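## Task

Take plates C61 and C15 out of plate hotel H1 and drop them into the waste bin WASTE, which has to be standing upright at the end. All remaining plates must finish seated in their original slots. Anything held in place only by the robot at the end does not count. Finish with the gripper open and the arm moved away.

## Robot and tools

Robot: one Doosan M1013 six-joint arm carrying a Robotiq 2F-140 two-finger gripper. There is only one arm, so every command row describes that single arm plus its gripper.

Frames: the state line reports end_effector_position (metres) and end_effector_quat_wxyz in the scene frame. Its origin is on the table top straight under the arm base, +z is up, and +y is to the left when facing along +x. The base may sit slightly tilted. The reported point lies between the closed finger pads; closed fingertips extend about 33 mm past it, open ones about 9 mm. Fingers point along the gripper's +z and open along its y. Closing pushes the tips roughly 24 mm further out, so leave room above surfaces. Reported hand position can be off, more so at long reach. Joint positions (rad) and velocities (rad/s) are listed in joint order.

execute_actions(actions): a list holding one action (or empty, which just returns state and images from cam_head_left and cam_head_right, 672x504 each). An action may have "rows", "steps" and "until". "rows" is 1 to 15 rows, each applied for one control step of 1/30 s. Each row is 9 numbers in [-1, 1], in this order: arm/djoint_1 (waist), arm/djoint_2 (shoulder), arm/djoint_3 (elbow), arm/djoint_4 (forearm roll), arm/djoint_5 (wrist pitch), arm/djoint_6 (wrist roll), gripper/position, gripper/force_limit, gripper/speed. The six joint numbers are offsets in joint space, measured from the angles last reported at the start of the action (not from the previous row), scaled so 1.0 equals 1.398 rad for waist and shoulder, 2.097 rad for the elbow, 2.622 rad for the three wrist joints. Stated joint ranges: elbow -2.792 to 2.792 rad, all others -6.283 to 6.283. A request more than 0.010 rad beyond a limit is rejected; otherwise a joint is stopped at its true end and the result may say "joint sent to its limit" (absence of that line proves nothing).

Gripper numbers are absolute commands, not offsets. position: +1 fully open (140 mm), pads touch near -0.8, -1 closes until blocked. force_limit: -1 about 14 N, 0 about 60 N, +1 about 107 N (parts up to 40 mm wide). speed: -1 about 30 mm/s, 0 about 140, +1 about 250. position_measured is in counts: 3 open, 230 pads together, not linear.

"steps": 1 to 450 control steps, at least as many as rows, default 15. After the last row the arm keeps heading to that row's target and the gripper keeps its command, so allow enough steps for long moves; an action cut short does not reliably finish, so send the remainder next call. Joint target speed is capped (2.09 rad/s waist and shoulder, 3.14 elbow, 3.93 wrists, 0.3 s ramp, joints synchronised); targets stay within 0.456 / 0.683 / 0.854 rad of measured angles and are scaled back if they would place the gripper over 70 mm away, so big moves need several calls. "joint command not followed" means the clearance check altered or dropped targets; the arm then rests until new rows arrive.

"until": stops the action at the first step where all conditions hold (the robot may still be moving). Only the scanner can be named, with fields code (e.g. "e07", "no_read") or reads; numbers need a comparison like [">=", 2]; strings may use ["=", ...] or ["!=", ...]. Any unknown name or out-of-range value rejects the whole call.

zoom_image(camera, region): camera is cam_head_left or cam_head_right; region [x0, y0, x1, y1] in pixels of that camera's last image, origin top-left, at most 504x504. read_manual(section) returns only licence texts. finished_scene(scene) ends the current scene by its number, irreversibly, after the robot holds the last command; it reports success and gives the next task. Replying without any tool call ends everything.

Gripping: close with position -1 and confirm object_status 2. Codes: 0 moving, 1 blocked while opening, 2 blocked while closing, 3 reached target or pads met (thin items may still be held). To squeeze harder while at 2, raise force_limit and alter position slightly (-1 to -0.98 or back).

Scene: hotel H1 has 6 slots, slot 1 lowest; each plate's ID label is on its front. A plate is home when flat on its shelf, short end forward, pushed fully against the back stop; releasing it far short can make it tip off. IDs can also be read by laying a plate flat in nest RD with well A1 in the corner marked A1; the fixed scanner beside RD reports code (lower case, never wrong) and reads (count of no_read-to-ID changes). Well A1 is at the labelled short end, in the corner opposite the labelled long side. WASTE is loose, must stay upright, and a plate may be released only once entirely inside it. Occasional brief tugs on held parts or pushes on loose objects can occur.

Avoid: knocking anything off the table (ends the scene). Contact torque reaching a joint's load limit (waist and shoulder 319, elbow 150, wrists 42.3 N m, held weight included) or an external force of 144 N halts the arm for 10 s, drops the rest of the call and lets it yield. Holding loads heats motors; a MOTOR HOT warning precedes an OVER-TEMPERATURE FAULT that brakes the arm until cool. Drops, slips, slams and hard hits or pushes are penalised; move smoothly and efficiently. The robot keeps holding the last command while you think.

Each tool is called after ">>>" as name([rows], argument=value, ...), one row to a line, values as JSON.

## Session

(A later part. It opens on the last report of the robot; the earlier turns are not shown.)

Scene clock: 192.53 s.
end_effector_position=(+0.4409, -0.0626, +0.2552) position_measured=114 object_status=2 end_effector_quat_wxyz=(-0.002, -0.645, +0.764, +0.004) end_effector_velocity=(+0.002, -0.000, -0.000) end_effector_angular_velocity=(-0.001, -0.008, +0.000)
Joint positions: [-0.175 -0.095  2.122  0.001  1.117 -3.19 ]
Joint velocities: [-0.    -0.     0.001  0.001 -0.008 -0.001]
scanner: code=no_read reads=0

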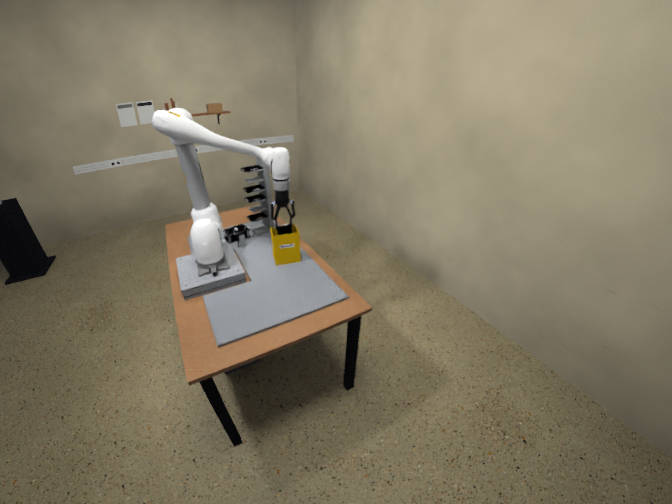

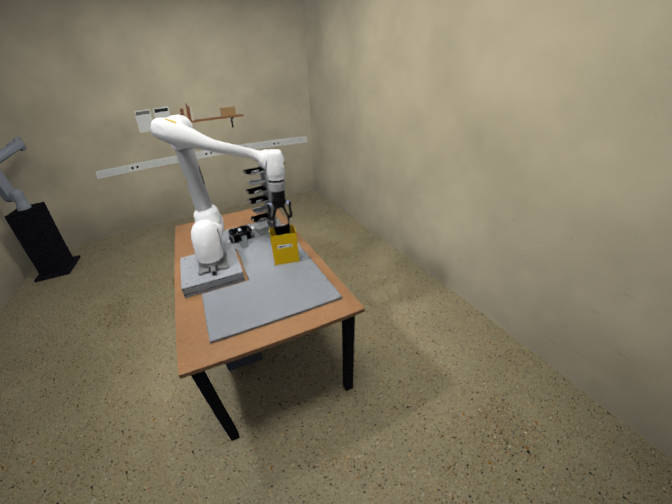

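>>> execute_actions([
  {"rows": [[0, 0.0025, 0.0018, 0, -0.0028, 0, -1, 0.5, 0], [0, 0.0059, 0.0042, 0, -0.0065, 0, -1, 0.5, 0], [0, 0.0101, 0.0072, 0, -0.0112, 0, -1, 0.5, 0], [0, 0.0152, 0.0108, 0, -0.0167, 0, -1, 0.5, 0], [0, 0.0202, 0.0144, 0, -0.0223, 0, -1, 0.5, 0], [0, 0.0253, 0.0181, 0, -0.0279, 0, -1, 0.5, 0], [0, 0.0303, 0.0217, 0, -0.0335, 0, -1, 0.5, 0], [0, 0.0345, 0.0247, 0, -0.0381, 0, -1, 0.5, 0], [0, 0.0379, 0.0271, 0, -0.0419, 0, -1, 0.5, 0], [0, 0.0404, 0.0289, 0, -0.0446, 0, -1, 0.5, 0], [0, 0.0421, 0.0301, 0, -0.0465, 0, -1, 0.5, 0]], "steps": 14},
])

>>> zoom_image(camera="cam_head_left", region=[255, 195, 315, 270])

Scene clock: 197.33 s.
end_effector_position=(+0.4431, -0.0629, +0.1983) position_measured=114 object_status=2 end_effector_quat_wxyz=(-0.002, -0.645, +0.764, +0.004) end_effector_velocity=(+0.001, -0.000, -0.001) end_effector_angular_velocity=(-0.001, -0.002, -0.001)
Joint positions: [-0.175 -0.036  2.185  0.001  0.995 -3.19 ]
Joint velocities: [-0.     0.     0.001 -0.    -0.004  0.001]
scanner: code=no_read reads=0

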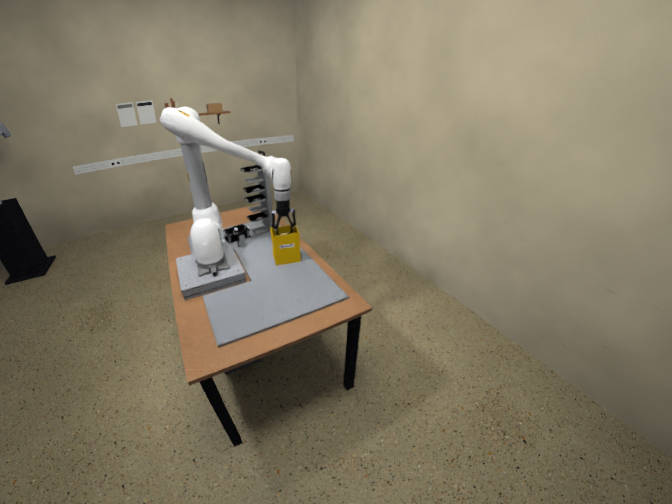

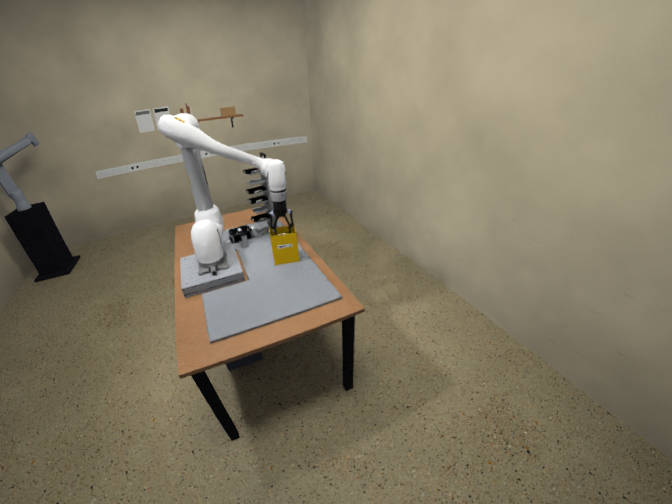

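Region (255, 195, 315, 270) of cam_head_left's 672x504 image, scaled by 6.720, with more detail than that image has; it fills the left 403 columns of this view, and the rest is white.

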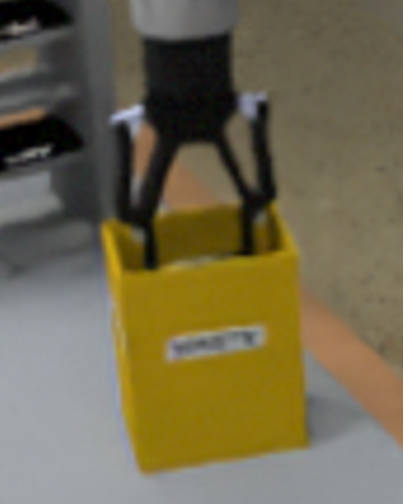

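>>> execute_actions([
  {"rows": [[0, 0, 0, 0, 0, 0, 0.3, 0, 1], [0, 0, 0, 0, 0, 0, 0.3, 0, 1], [0, 0, 0, 0, 0, 0, 0.3, 0, 1], [0, 0, 0, 0, 0, 0, 0.3, 0, 1], [0, -0.0641, -0.0596, 0, 0.0815, 0, 0.3, 0, 1], [0, -0.0641, -0.0596, 0, 0.0815, 0, 0.3, 0, 1], [0, -0.0641, -0.0596, 0, 0.0815, 0, 0.3, 0, 1], [0, -0.0641, -0.0596, 0, 0.0815, 0, 0.3, 0, 1], [0, -0.0641, -0.0596, 0, 0.0815, 0, 0.3, 0, 1], [0, -0.0641, -0.0596, 0, 0.0815, 0, 0.3, 0, 1], [0, -0.0641, -0.0596, 0, 0.0815, 0, 0.3, 0, 1], [0.6617, -0.2378, -0.004, -0.115, 0.1291, 0.2, 0.3, 0, 1], [0.6617, -0.2378, -0.004, -0.115, 0.1291, 0.2, 0.3, 0, 1], [0.6617, -0.2378, -0.004, -0.115, 0.1291, 0.2, 0.3, 0, 1], [0.6617, -0.2378, -0.004, -0.115, 0.1291, 0.2, 1, 0, 0]], "steps": 30},
])

Scene clock: 219.53 s.
end_effector_position=(+0.3232, +0.1159, +0.3422) position_measured=3 object_status=0 end_effector_quat_wxyz=(+0.042, +0.753, -0.647, +0.115) end_effector_velocity=(-0.213, +0.334, +0.031) end_effector_angular_velocity=(-0.170, -0.222, +1.021)
Joint positions: [ 0.534 -0.339  2.16  -0.26   1.319 -2.736]
Joint velocities: [ 1.417 -0.194  0.107 -0.266  0.093  0.453]
scanner: code=no_read reads=0

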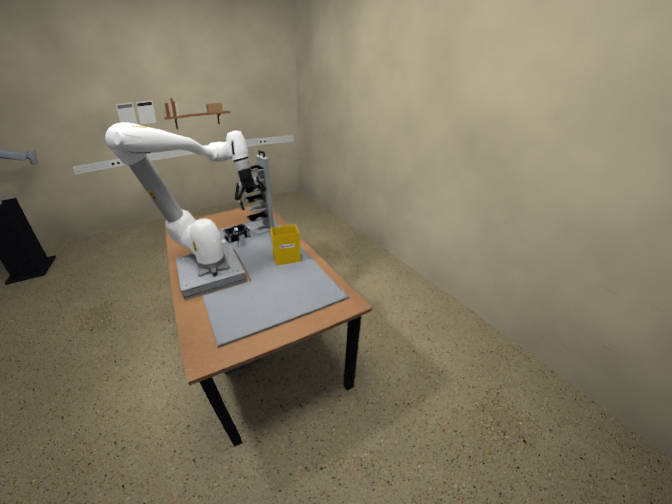

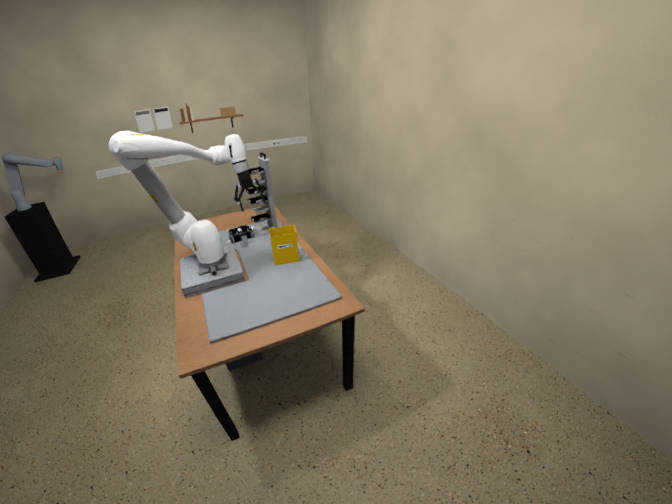

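>>> execute_actions([
  {"rows": [[0.7806, 0.3008, 0.1878, -0.3844, 0.1613, 0.2603, 1, 0, 0]], "steps": 21},
])

Scene clock: 222.00 s.
end_effector_position=(+0.2858, +0.1951, +0.3469) position_measured=3 object_status=3 end_effector_quat_wxyz=(+0.139, +0.703, -0.142, +0.683) end_effector_velocity=(-0.125, +0.257, +0.049) end_effector_angular_velocity=(-0.173, -0.432, +1.072)
Joint positions: [ 1.576  0.07   2.545 -1.244  1.731 -2.069]
Joint velocities: [ 0.814  0.19   0.161 -0.401  0.172  0.259]
scanner: code=no_read reads=0

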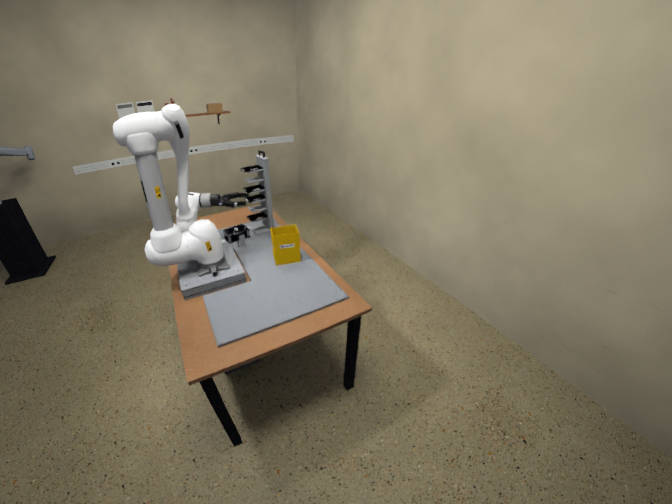

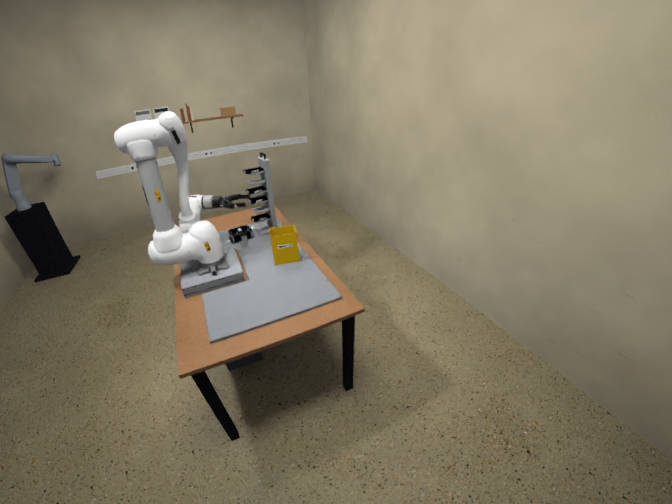

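>>> execute_actions([
  {"rows": [[0.0353, 0.0082, 0.0042, -0.177, -0.0875, -0.0017, 1, 0, 0], [0.0353, 0.0082, 0.0042, -0.177, -0.0875, -0.0017, 1, 0, 0], [0.0353, 0.0082, 0.0042, -0.177, -0.0875, -0.0017, 1, 0, 0], [0.0353, 0.0082, 0.0042, -0.177, -0.0875, -0.0017, 1, 0, 0], [0.0353, 0.0082, 0.0042, -0.177, -0.0875, -0.0017, 1, 0, 0], [0.0353, 0.0082, 0.0042, -0.177, -0.0875, -0.0017, 1, 0, 0], [0.0353, 0.0082, 0.0042, -0.177, -0.0875, -0.0017, 1, 0, 0], [0.0353, 0.0082, 0.0042, -0.177, -0.0875, -0.0017, 1, 0, 0], [0.0353, 0.0082, 0.0042, -0.177, -0.0875, -0.0017, 1, 0, 0], [0.0353, 0.0082, 0.0042, -0.177, -0.0875, -0.0017, 1, 0, 0], [0.0353, 0.0082, 0.0042, -0.177, -0.0875, -0.0017, 1, 0, 0], [0.0353, 0.0082, 0.0042, -0.177, -0.0875, -0.0017, 1, 0, 0], [-0.0616, 0.0135, 0, -0.2226, -0.1122, 0.0027, 1, 0, 0]], "steps": 22},
])

>>> zoom_image(camera="cam_head_right", region=[215, 155, 285, 225])

Scene clock: 226.90 s.
end_effector_position=(+0.3361, +0.3822, +0.3502) position_measured=3 object_status=3 end_effector_quat_wxyz=(-0.059, +0.705, +0.057, +0.705) end_effector_velocity=(+0.002, -0.001, -0.001) end_effector_angular_velocity=(-0.001, +0.002, -0.001)
Joint positions: [ 1.49   0.089  2.545 -1.827  1.437 -2.062]
Joint velocities: [-0.006 -0.     0.001 -0.003 -0.004  0.001]
scanner: code=no_read reads=0

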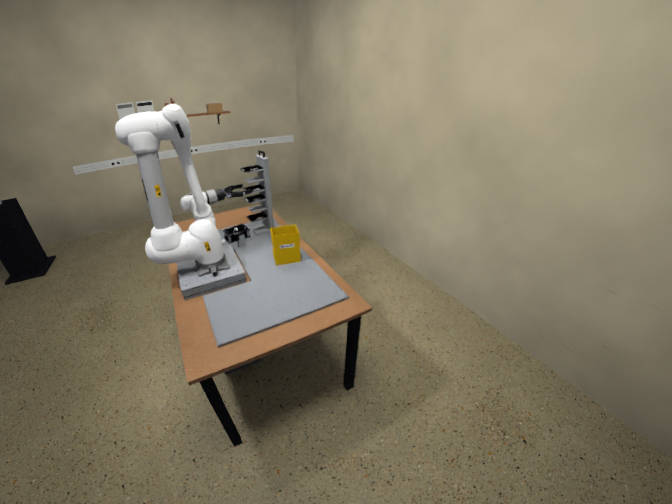

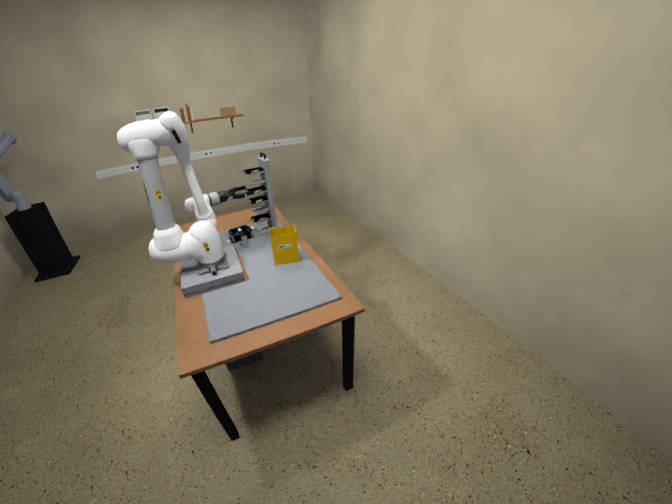

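Region (215, 155, 285, 225) of cam_head_right's 672x504 image, scaled by 7.200, with more detail than that image has.

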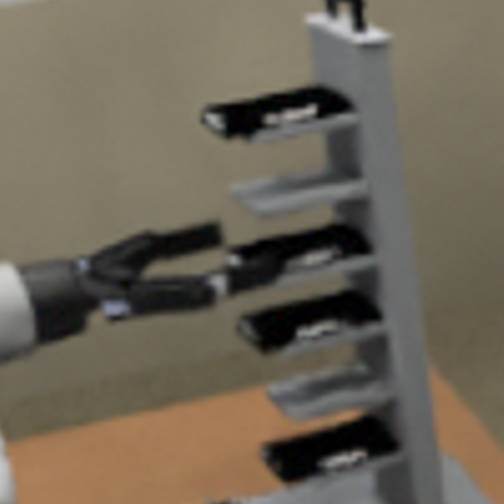

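>>> execute_actions([
  {"rows": [[0, 0, 0, 0, 0, 0, -1, 0.5, 0.4]], "steps": 11},
])

Scene clock: 231.37 s.
end_effector_position=(+0.3361, +0.3822, +0.3502) position_measured=99 object_status=0 end_effector_quat_wxyz=(-0.059, +0.705, +0.057, +0.705) end_effector_velocity=(-0.000, -0.000, -0.000) end_effector_angular_velocity=(+0.000, +0.001, +0.000)
Joint positions: [ 1.49   0.089  2.545 -1.827  1.437 -2.062]
Joint velocities: [ 0.    -0.     0.     0.    -0.001  0.001]
scanner: code=no_read reads=0

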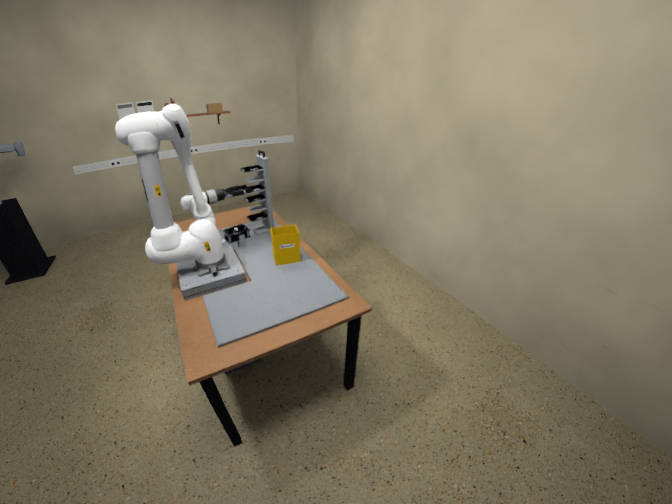

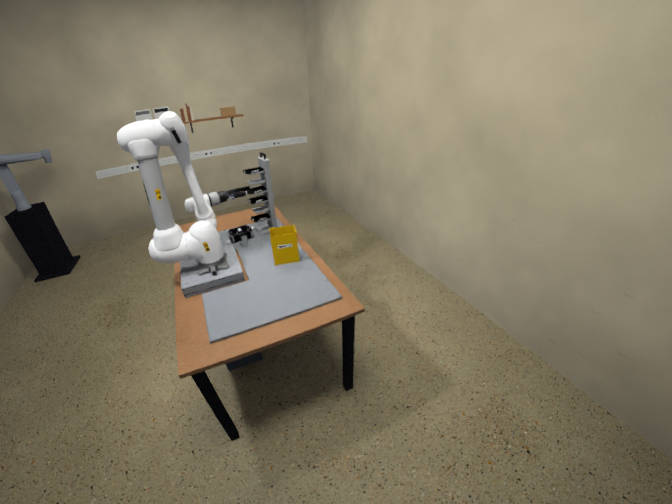

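>>> execute_actions(actions=[])

Scene clock: 232.17 s.
end_effector_position=(+0.3361, +0.3822, +0.3502) position_measured=112 object_status=2 end_effector_quat_wxyz=(-0.059, +0.705, +0.057, +0.705) end_effector_velocity=(+0.000, +0.001, -0.001) end_effector_angular_velocity=(+0.000, +0.003, +0.002)
Joint positions: [ 1.49   0.089  2.545 -1.827  1.437 -2.062]
Joint velocities: [ 0.    -0.    -0.002  0.    -0.004 -0.001]
scanner: code=no_read reads=0

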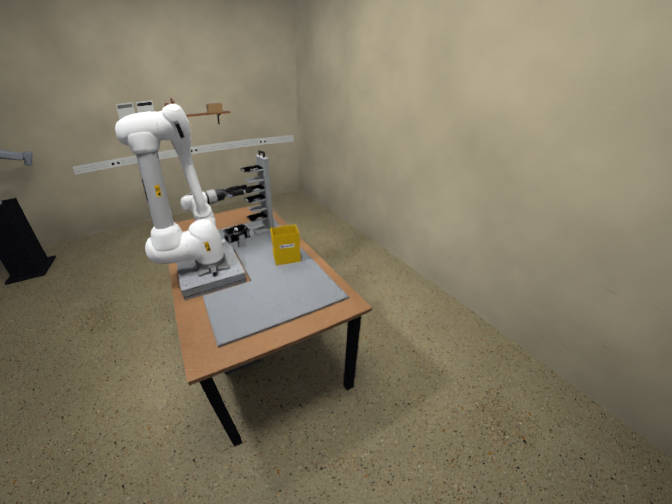

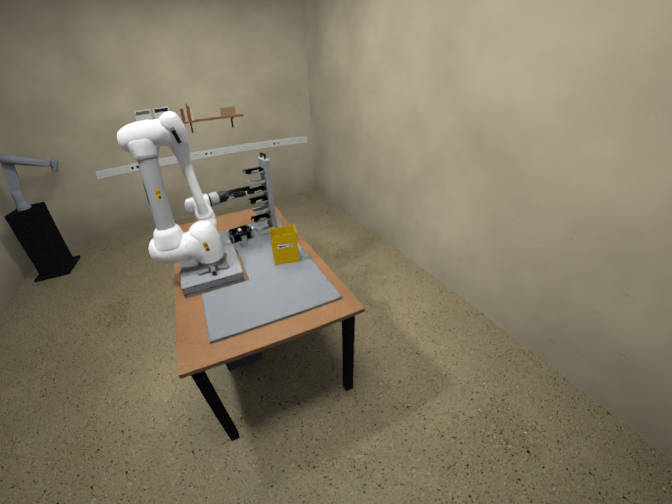

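>>> execute_actions([
  {"rows": [[0.0318, -0.0237, -0.002, 0.0167, 0.005, -0.016, -1, 0.5, 0.4], [0.0318, -0.0237, -0.002, 0.0167, 0.005, -0.016, -1, 0.5, 0.4], [0.0318, -0.0237, -0.002, 0.0167, 0.005, -0.016, -1, 0.5, 0.4], [0.0318, -0.0237, -0.002, 0.0167, 0.005, -0.016, -1, 0.5, 0.4], [0.0318, -0.0237, -0.002, 0.0167, 0.005, -0.016, -1, 0.5, 0.4], [0.0318, -0.0237, -0.002, 0.0167, 0.005, -0.016, -1, 0.5, 0.4], [0.0318, -0.0237, -0.002, 0.1476, 0.0838, -0.0192, -1, 0.5, 0.4]], "steps": 15},
])

Scene clock: 237.40 s.
end_effector_position=(+0.3197, +0.2616, +0.3619) position_measured=112 object_status=2 end_effector_quat_wxyz=(+0.066, +0.704, -0.070, +0.703) end_effector_velocity=(-0.070, -0.356, -0.003) end_effector_angular_velocity=(-0.084, +0.024, -1.087)
Joint positions: [ 1.534  0.055  2.54  -1.477  1.635 -2.111]
Joint velocities: [ 0.001 -0.     0.002  0.936  0.558 -0.023]
scanner: code=no_read reads=0

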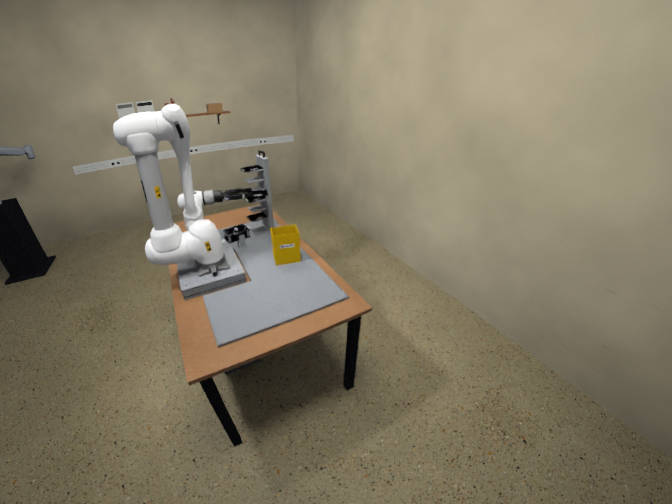

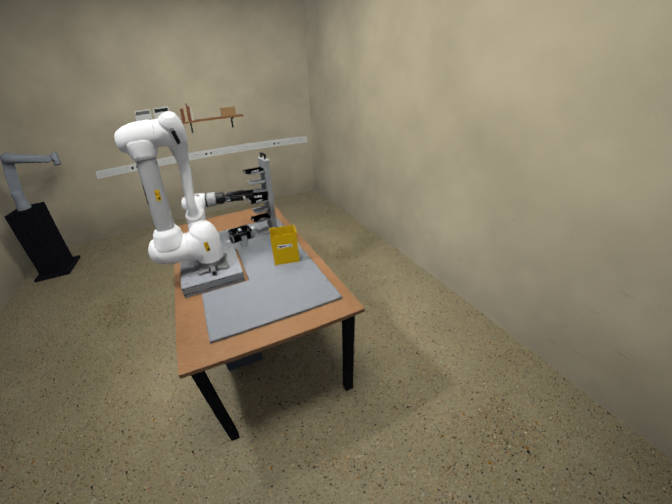

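>>> execute_actions([
  {"rows": [[0.01, -0.6116, -0.019, 0.014, 0.04, -0.339, -1, 0.5, 0.4], [0.01, -0.6116, -0.019, 0.014, 0.04, -0.339, -1, 0.5, 0.4], [0.01, -0.6116, -0.019, 0.014, 0.04, -0.339, -1, 0.5, 0.4], [0.01, -0.6116, -0.019, 0.014, 0.04, -0.339, -1, 0.5, 0.4], [0.01, -0.6116, -0.019, 0.014, 0.04, -0.339, -1, 0.5, 0.4], [0.01, -0.6116, -0.019, 0.014, 0.04, -0.339, -1, 0.5, 0.4], [0.01, -0.6116, -0.019, 0.014, 0.04, -0.339, -1, 0.5, 0.4], [0.01, -0.6116, -0.019, 0.014, 0.04, -0.339, -1, 0.5, 0.4], [0.01, -0.6116, -0.019, 0.014, 0.04, -0.339, -1, 0.5, 0.4], [0.01, -0.6116, -0.019, 0.014, 0.04, -0.339, -1, 0.5, 0.4], [0.01, -0.6116, -0.019, 0.014, 0.04, -0.339, -1, 0.5, 0.4], [0.01, -0.6116, -0.019, 0.014, 0.04, -0.339, -1, 0.5, 0.4], [0.047, -0.99, -0.114, -0.055, 0.04, -0.625, -1, 0.5, 0.4]], "steps": 28},
])

Scene clock: 242.73 s.
end_effector_position=(+0.2989, +0.0293, +0.6496) position_measured=112 object_status=2 end_effector_quat_wxyz=(+0.144, +0.716, +0.012, +0.683) end_effector_velocity=(-0.015, -0.442, +0.179) end_effector_angular_velocity=(+0.354, -0.027, +0.030)
Joint positions: [ 1.582 -0.848  2.37  -1.561  1.731 -3.414]
Joint velocities: [ 0.046 -1.024 -0.176 -0.153  0.021 -0.856]
scanner: code=no_read reads=0

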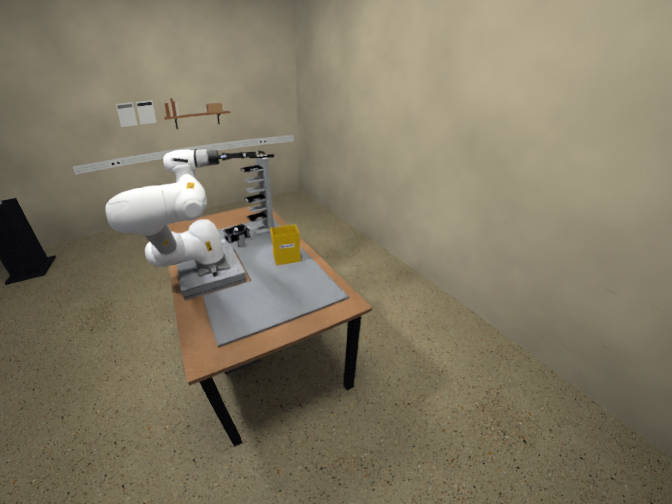

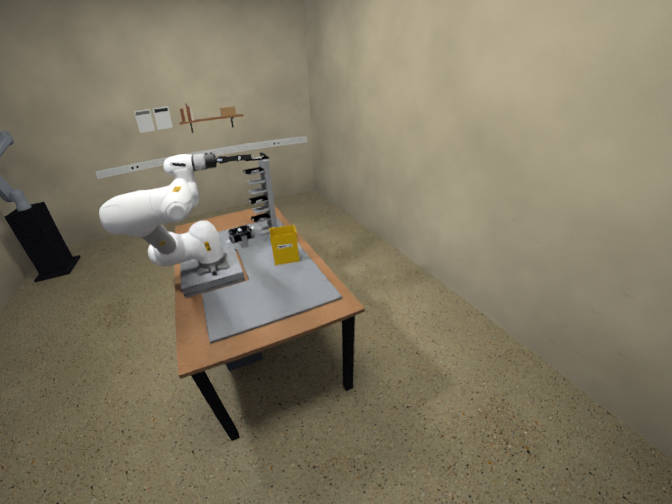

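>>> execute_actions([
  {"rows": [[0.013, -0.359, -0.1, -0.03, 0, -0.2, -1, 0.5, 0.4], [0.013, -0.359, -0.1, -0.03, 0, -0.2, -1, 0.5, 0.4], [0.013, -0.359, -0.1, -0.03, 0, -0.2, -1, 0.5, 0.4], [0.013, -0.359, -0.1, -0.03, 0, -0.2, -1, 0.5, 0.4], [0.013, -0.359, -0.1, -0.03, 0, -0.2, -1, 0.5, 0.4], [0.013, -0.359, -0.1, -0.03, 0, -0.2, -1, 0.5, 0.4], [0.013, -0.359, -0.1, -0.03, 0, -0.2, -1, 0.5, 0.4], [0.013, -0.359, -0.1, -0.03, 0, -0.2, -1, 0.5, 0.4], [0.013, -0.359, -0.87, -0.167, -0.2185, -0.937, -1, 0.5, 0.4]], "steps": 56},
])

Scene clock: 251.00 s.
end_effector_position=(+0.2485, -0.9672, +0.9422) position_measured=112 object_status=2 end_effector_quat_wxyz=(+0.292, +0.640, -0.064, +0.708) end_effector_velocity=(-0.034, -0.543, -0.305) end_effector_angular_velocity=(-0.090, +0.383, -0.322)
Joint positions: [ 1.599 -1.328  0.946 -1.952  1.228 -5.364]
Joint velocities: [ 0.002 -0.044 -0.823 -0.096 -0.143 -1.037]
scanner: code=no_read reads=0

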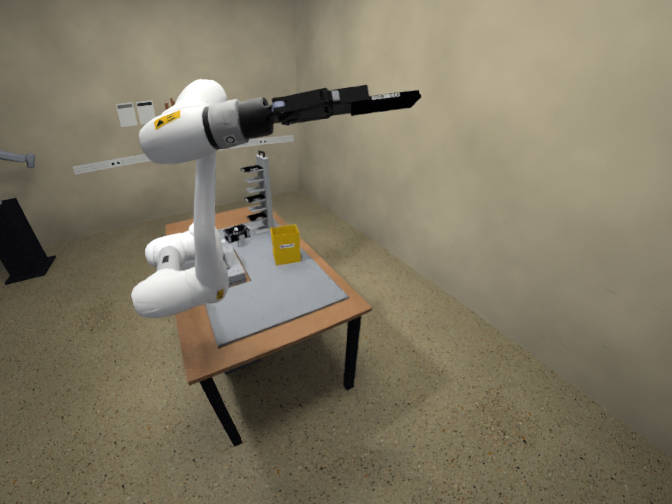

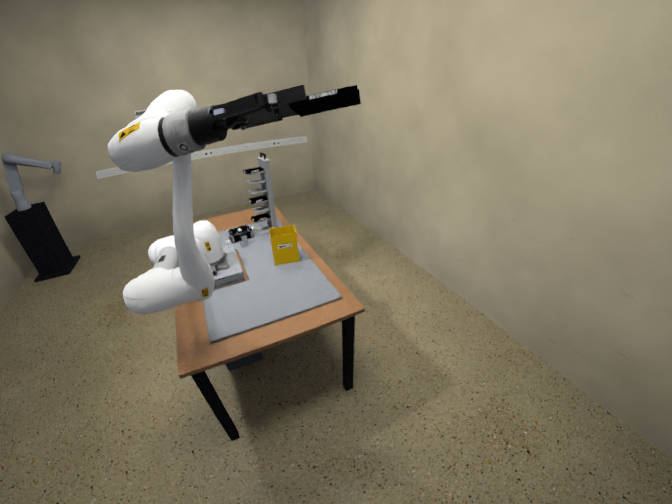

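>>> execute_actions(actions=[])

Scene clock: 251.67 s.
end_effector_position=(+0.2458, -1.0091, +0.9168) position_measured=112 object_status=2 end_effector_quat_wxyz=(+0.304, +0.649, -0.065, +0.694) end_effector_velocity=(+0.000, +0.000, -0.000) end_effector_angular_velocity=(+0.001, +0.000, +0.001)
Joint positions: [ 1.599 -1.332  0.881 -1.96   1.217 -5.446]
Joint velocities: [-0.     0.    -0.     0.001  0.001  0.   ]
scanner: code=no_read reads=0

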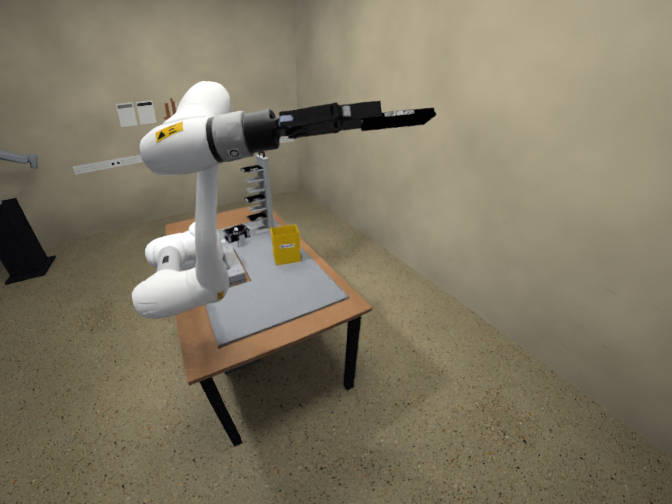

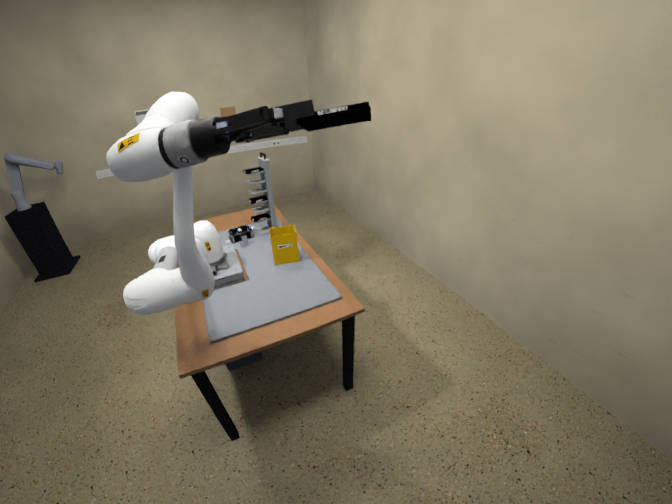

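>>> zoom_image(camera="cam_head_left", region=[375, 100, 425, 125])

>>> zoom_image(camera="cam_head_right", region=[308, 97, 358, 122])

Region (375, 100, 425, 125) of cam_head_left's 672x504 image, scaled by 10.080, with more detail than that image has.

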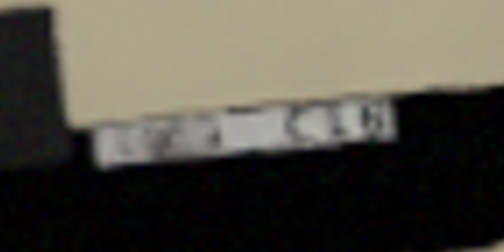

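Region (308, 97, 358, 122) of cam_head_right's 672x504 image, scaled by 10.080, with more detail than that image has.

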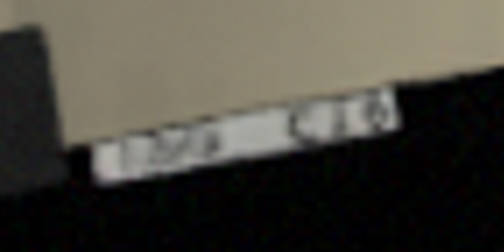

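>>> execute_actions([
  {"rows": [[-0.035, 0, 0.772, 0.198, 0.2, 0.704, -1, 0.5, 0.4]], "steps": 40},
])

Scene clock: 256.17 s.
end_effector_position=(+0.2869, -0.2738, +0.7661) position_measured=112 object_status=2 end_effector_quat_wxyz=(+0.043, +0.742, -0.007, +0.669) end_effector_velocity=(+0.007, +0.401, -0.423) end_effector_angular_velocity=(-0.005, +0.231, -0.085)
Joint positions: [ 1.559 -1.332  2.016 -1.526  1.655 -4.085]
Joint velocities: [-0.017  0.     0.988  0.174  0.179  0.983]
scanner: code=no_read reads=0

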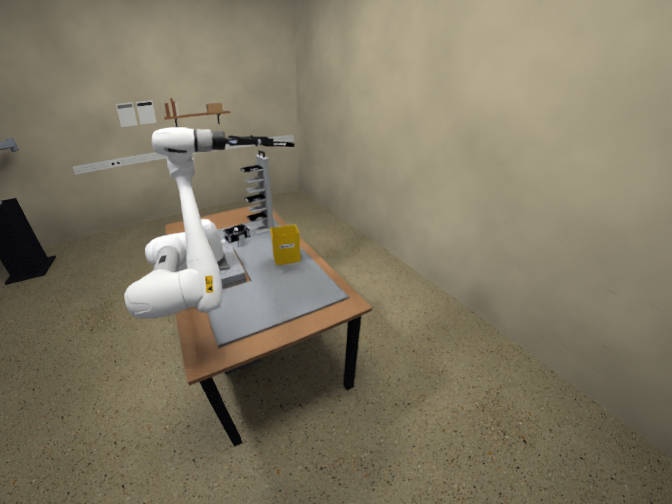

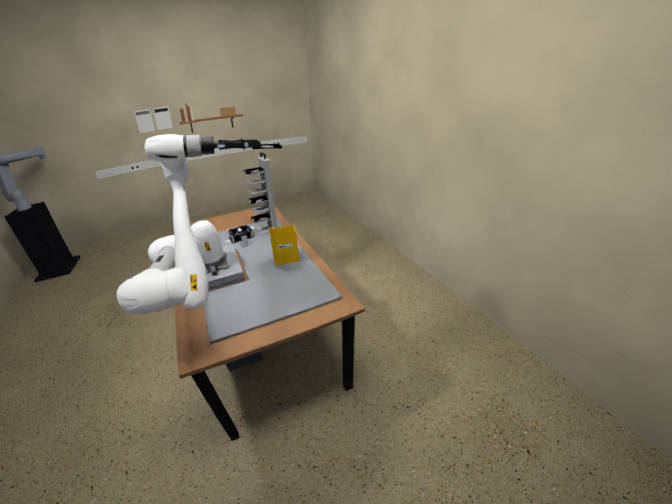

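>>> execute_actions([
  {"rows": [[-0.0176, 0.9927, 0.2503, 0.0325, 0.0006, 0.7524, -1, 0.5, 0.4]], "steps": 40},
])

Scene clock: 258.80 s.
end_effector_position=(+0.3164, +0.2405, +0.3823) position_measured=112 object_status=2 end_effector_quat_wxyz=(+0.072, +0.705, -0.092, +0.699) end_effector_velocity=(+0.008, +0.112, -0.285) end_effector_angular_velocity=(-0.405, -0.062, -0.017)
Joint positions: [ 1.534 -0.013  2.534 -1.442  1.656 -2.161]
Joint velocities: [-0.005  0.969  0.092  0.014 -0.001  0.669]
scanner: code=no_read reads=0

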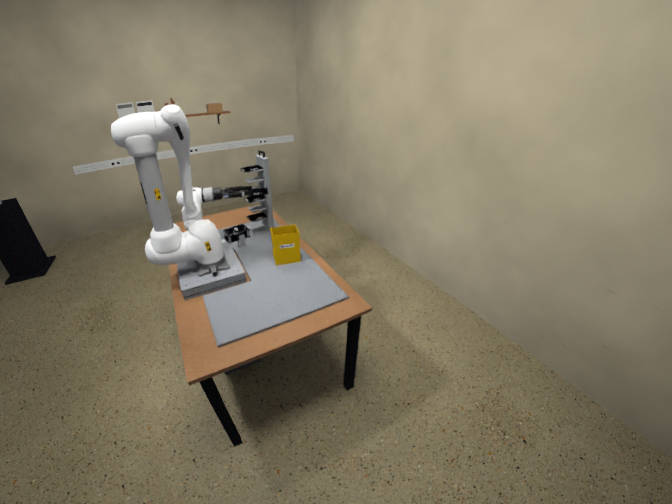

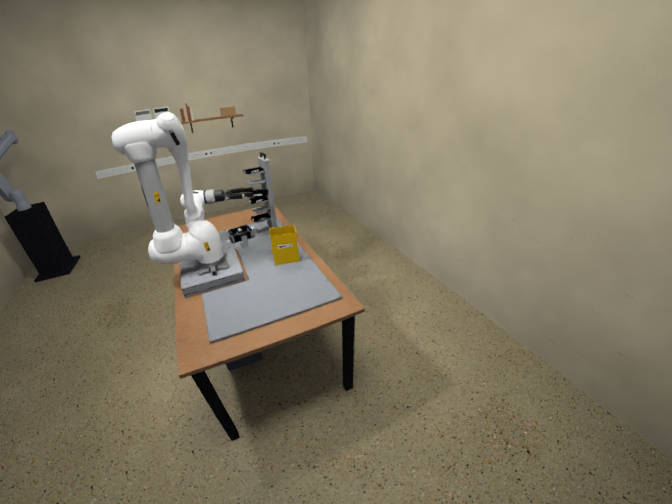

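>>> execute_actions([
  {"rows": [[0.0003, 0.0492, 0.0033, -0.1304, -0.0786, 0.0219, -1, 0.5, 0.4], [0.0003, 0.0492, 0.0033, -0.1304, -0.0786, 0.0219, -1, 0.5, 0.4], [0.0003, 0.0492, 0.0033, -0.1304, -0.0786, 0.0219, -1, 0.5, 0.4], [0.0003, 0.0492, 0.0033, -0.1304, -0.0786, 0.0219, -1, 0.5, 0.4], [0.0003, 0.0492, 0.0033, -0.1304, -0.0786, 0.0219, -1, 0.5, 0.4], [0.0003, 0.0492, 0.0033, -0.1304, -0.0786, 0.0219, -1, 0.5, 0.4], [0.0003, 0.0492, 0.0033, -0.1304, -0.0786, 0.0219, -1, 0.5, 0.4], [0.0003, 0.0492, 0.0033, -0.1304, -0.0786, 0.0219, -1, 0.5, 0.4], [0.0003, 0.0492, 0.0033, -0.1304, -0.0786, 0.0219, -1, 0.5, 0.4], [0.0003, 0.0492, 0.0033, -0.1304, -0.0786, 0.0219, -1, 0.5, 0.4], [0.0003, 0.0492, 0.0033, -0.1304, -0.0786, 0.0219, -1, 0.5, 0.4], [-0.006, 0.056, 0.0041, -0.1339, -0.0793, 0.0266, -0.98, -1, 0.4], [-0.0124, 0.063, 0.005, -0.1373, -0.0799, 0.0312, -0.98, -1, 0.4], [-0.0188, 0.07, 0.0058, -0.1408, -0.0806, 0.0359, -0.98, -1, 0.4]], "steps": 17},
])

Scene clock: 264.70 s.
end_effector_position=(+0.3298, +0.3811, +0.3512) position_measured=112 object_status=2 end_effector_quat_wxyz=(-0.060, +0.705, +0.057, +0.705) end_effector_velocity=(+0.004, -0.001, +0.001) end_effector_angular_velocity=(+0.011, -0.002, -0.004)
Joint positions: [ 1.508  0.084  2.546 -1.811  1.445 -2.067]
Joint velocities: [-0.012  0.002 -0.001 -0.008  0.     0.013]
scanner: code=no_read reads=0

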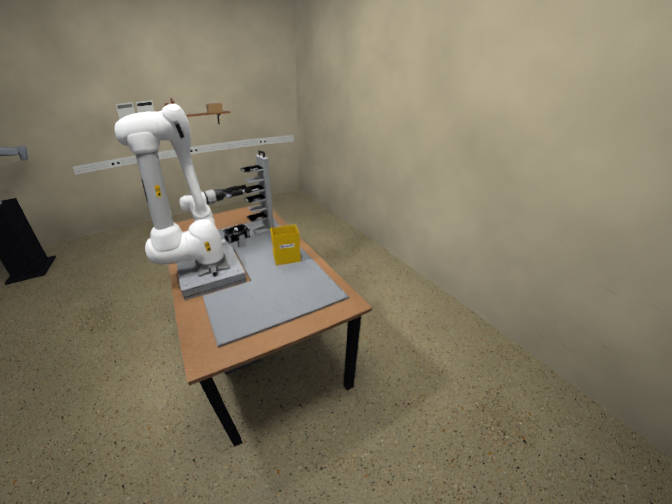

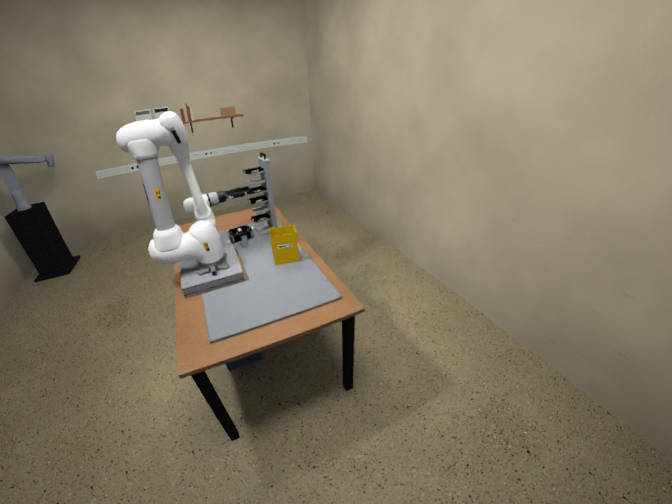

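>>> execute_actions([
  {"rows": [[-0.0045, 0.0006, -0.0002, -0.0021, -0.0011, 0.0004, -0.98, -1, 0.4], [-0.009, 0.0012, -0.0005, -0.0042, -0.0022, 0.0008, -0.98, -1, 0.4], [-0.0134, 0.0018, -0.0007, -0.0064, -0.0033, 0.0011, -0.98, -1, 0.4], [-0.0179, 0.0024, -0.001, -0.0085, -0.0044, 0.0015, -0.98, -1, 0.4], [-0.0179, 0.0024, -0.001, -0.0085, -0.0044, 0.0015, -0.98, -1, 0.4], [-0.0179, 0.0024, -0.001, -0.0085, -0.0044, 0.0015, -0.98, -1, 0.4], [-0.0179, 0.0024, -0.001, -0.0085, -0.0044, 0.0015, -0.98, -1, 0.4], [-0.0179, 0.0024, -0.001, -0.0085, -0.0044, 0.0015, 1, 0, 1]], "steps": 8},
])

Scene clock: 268.80 s.
end_effector_position=(+0.3380, +0.3824, +0.3505) position_measured=112 object_status=0 end_effector_quat_wxyz=(-0.059, +0.705, +0.058, +0.705) end_effector_velocity=(+0.001, +0.000, +0.000) end_effector_angular_velocity=(+0.001, -0.000, -0.001)
Joint positions: [ 1.484  0.088  2.545 -1.833  1.434 -2.063]
Joint velocities: [-0.001  0.    -0.001 -0.     0.    -0.   ]
scanner: code=no_read reads=0

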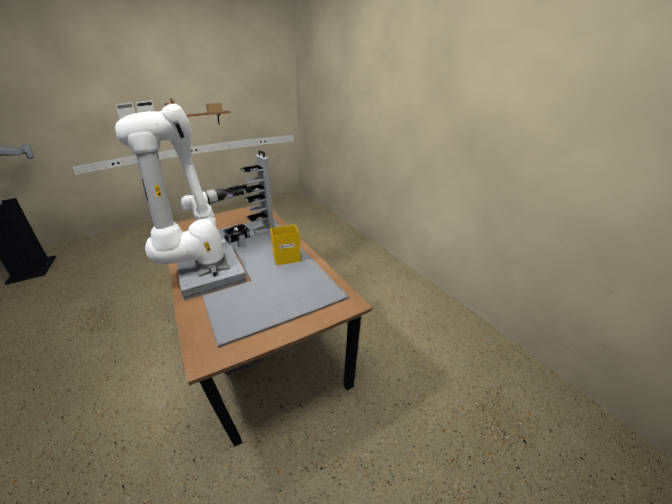

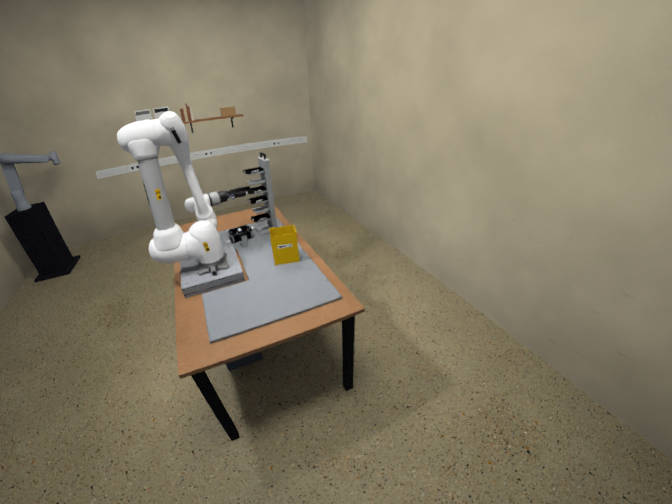

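>>> execute_actions([
  {"rows": [[0, 0.138, 0.0165, -0.0088, 0.0235, 0.0844, 1, 0, 1], [0, 0.138, 0.0165, -0.0088, 0.0235, 0.0844, 1, 0, 1], [0, 0.138, 0.0165, -0.0088, 0.0235, 0.0844, 1, 0, 1], [0, 0.138, 0.0165, -0.0088, 0.0235, 0.0844, 1, 0, 1], [0, 0.138, 0.0165, -0.0088, 0.0235, 0.0844, 1, 0, 1], [0, 0.138, 0.0165, -0.0088, 0.0235, 0.0844, 1, 0, 1], [0, 0.138, 0.0165, -0.0088, 0.0235, 0.0844, 1, 0, 1], [0, 0.138, 0.0165, -0.0088, 0.0235, 0.0844, 1, 0, 1], [0, 0.138, 0.0165, -0.0088, 0.0235, 0.0844, 1, 0, 1], [0, 0.138, 0.0165, -0.0088, 0.0235, 0.0844, 1, 0, 1], [0, 0.138, 0.0165, -0.0088, 0.0235, 0.0844, -1, 0.5, 0]], "steps": 11},
])

Scene clock: 272.30 s.
end_effector_position=(+0.3376, +0.3828, +0.2797) position_measured=3 object_status=0 end_effector_quat_wxyz=(-0.060, +0.705, +0.057, +0.704) end_effector_velocity=(-0.001, +0.001, -0.004) end_effector_angular_velocity=(+0.014, -0.004, +0.003)
Joint positions: [ 1.484  0.28   2.579 -1.856  1.495 -1.842]
Joint velocities: [ 0.002  0.017  0.002 -0.004  0.011  0.031]
scanner: code=no_read reads=0

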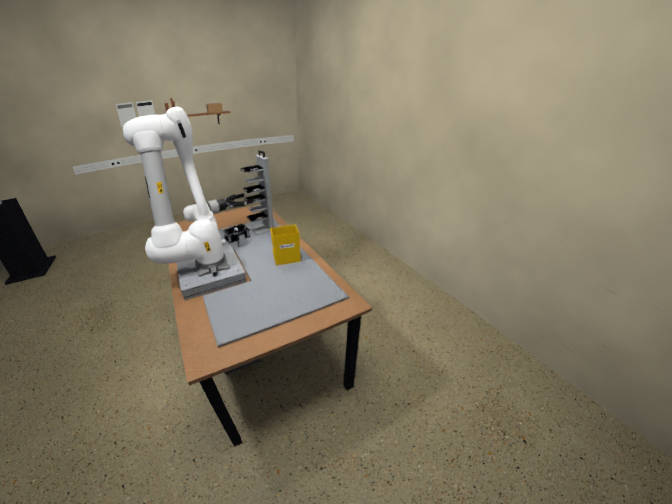

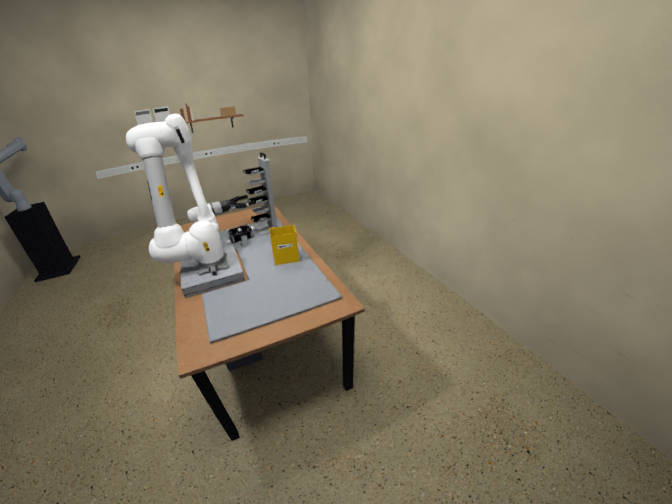

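>>> execute_actions(actions=[])

>>> zoom_image(camera="cam_head_right", region=[215, 160, 285, 230])

Scene clock: 274.73 s.
end_effector_position=(+0.3376, +0.3828, +0.2796) position_measured=112 object_status=2 end_effector_quat_wxyz=(-0.060, +0.705, +0.057, +0.704) end_effector_velocity=(-0.000, +0.001, -0.000) end_effector_angular_velocity=(+0.000, +0.001, +0.001)
Joint positions: [ 1.484  0.281  2.579 -1.857  1.495 -1.842]
Joint velocities: [ 0.     0.    -0.001 -0.    -0.001  0.   ]
scanner: code=no_read reads=0

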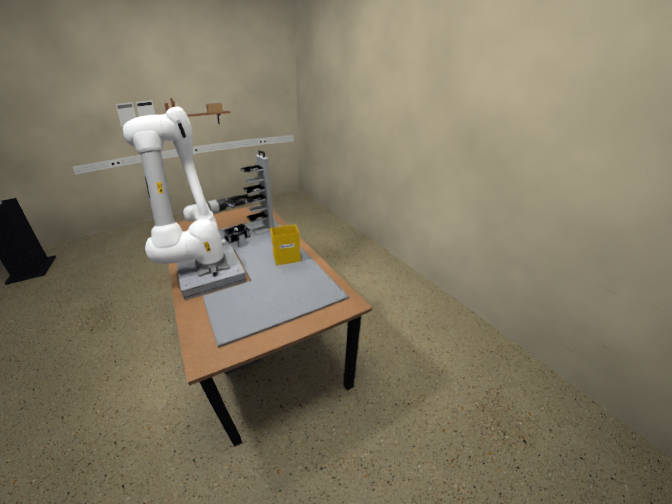

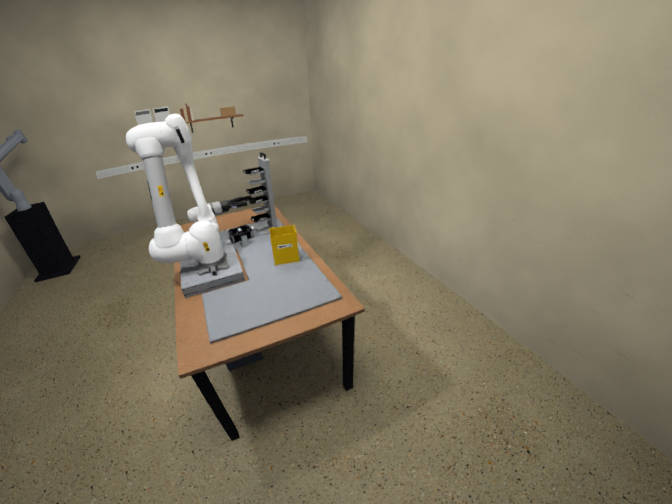

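Region (215, 160, 285, 230) of cam_head_right's 672x504 image, scaled by 7.200, with more detail than that image has.

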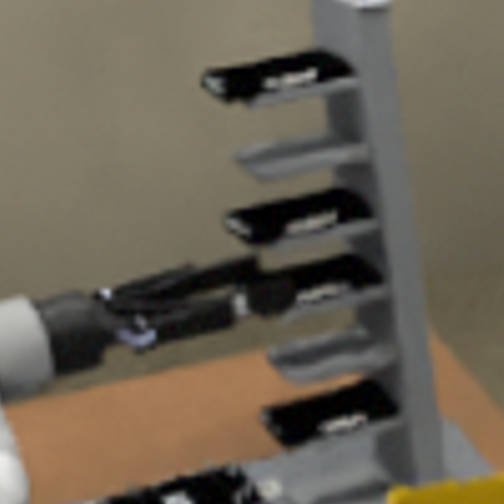

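>>> execute_actions([
  {"rows": [[0.0361, -0.0265, 0.0006, 0.0198, 0.0021, -0.0148, -1, 0.5, 0], [0.0361, -0.0265, 0.0006, 0.0198, 0.0021, -0.0148, -1, 0.5, 0], [0.0361, -0.0265, 0.0006, 0.0198, 0.0021, -0.0148, -1, 0.5, 0], [0.0361, -0.0265, 0.0006, 0.0198, 0.0021, -0.0148, -1, 0.5, 0], [0.0361, -0.0265, 0.0006, 0.0198, 0.0021, -0.0148, -1, 0.5, 0], [0.0361, -0.0265, 0.0006, 0.0198, 0.0021, -0.0148, -1, 0.5, 0], [0.0361, -0.0265, 0.0006, 0.1648, 0.0496, -0.0169, -1, 0.5, 0]], "steps": 14},
])

Scene clock: 277.30 s.
end_effector_position=(+0.3225, +0.2808, +0.2914) position_measured=112 object_status=2 end_effector_quat_wxyz=(+0.045, +0.706, -0.049, +0.705) end_effector_velocity=(-0.068, -0.506, -0.002) end_effector_angular_velocity=(-0.055, +0.012, -1.534)
Joint positions: [ 1.534  0.244  2.58  -1.522  1.594 -1.885]
Joint velocities: [ 0.001  0.     0.     1.458  0.478 -0.021]
scanner: code=no_read reads=0

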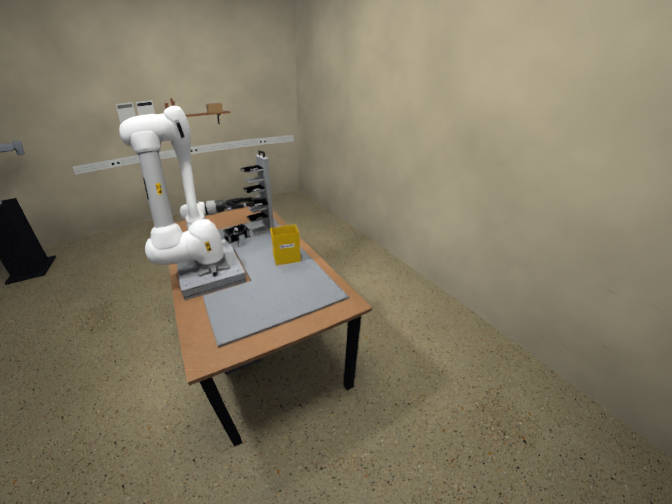

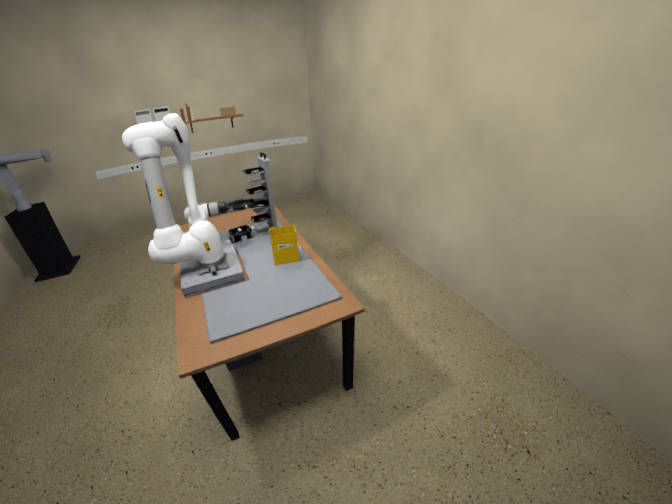

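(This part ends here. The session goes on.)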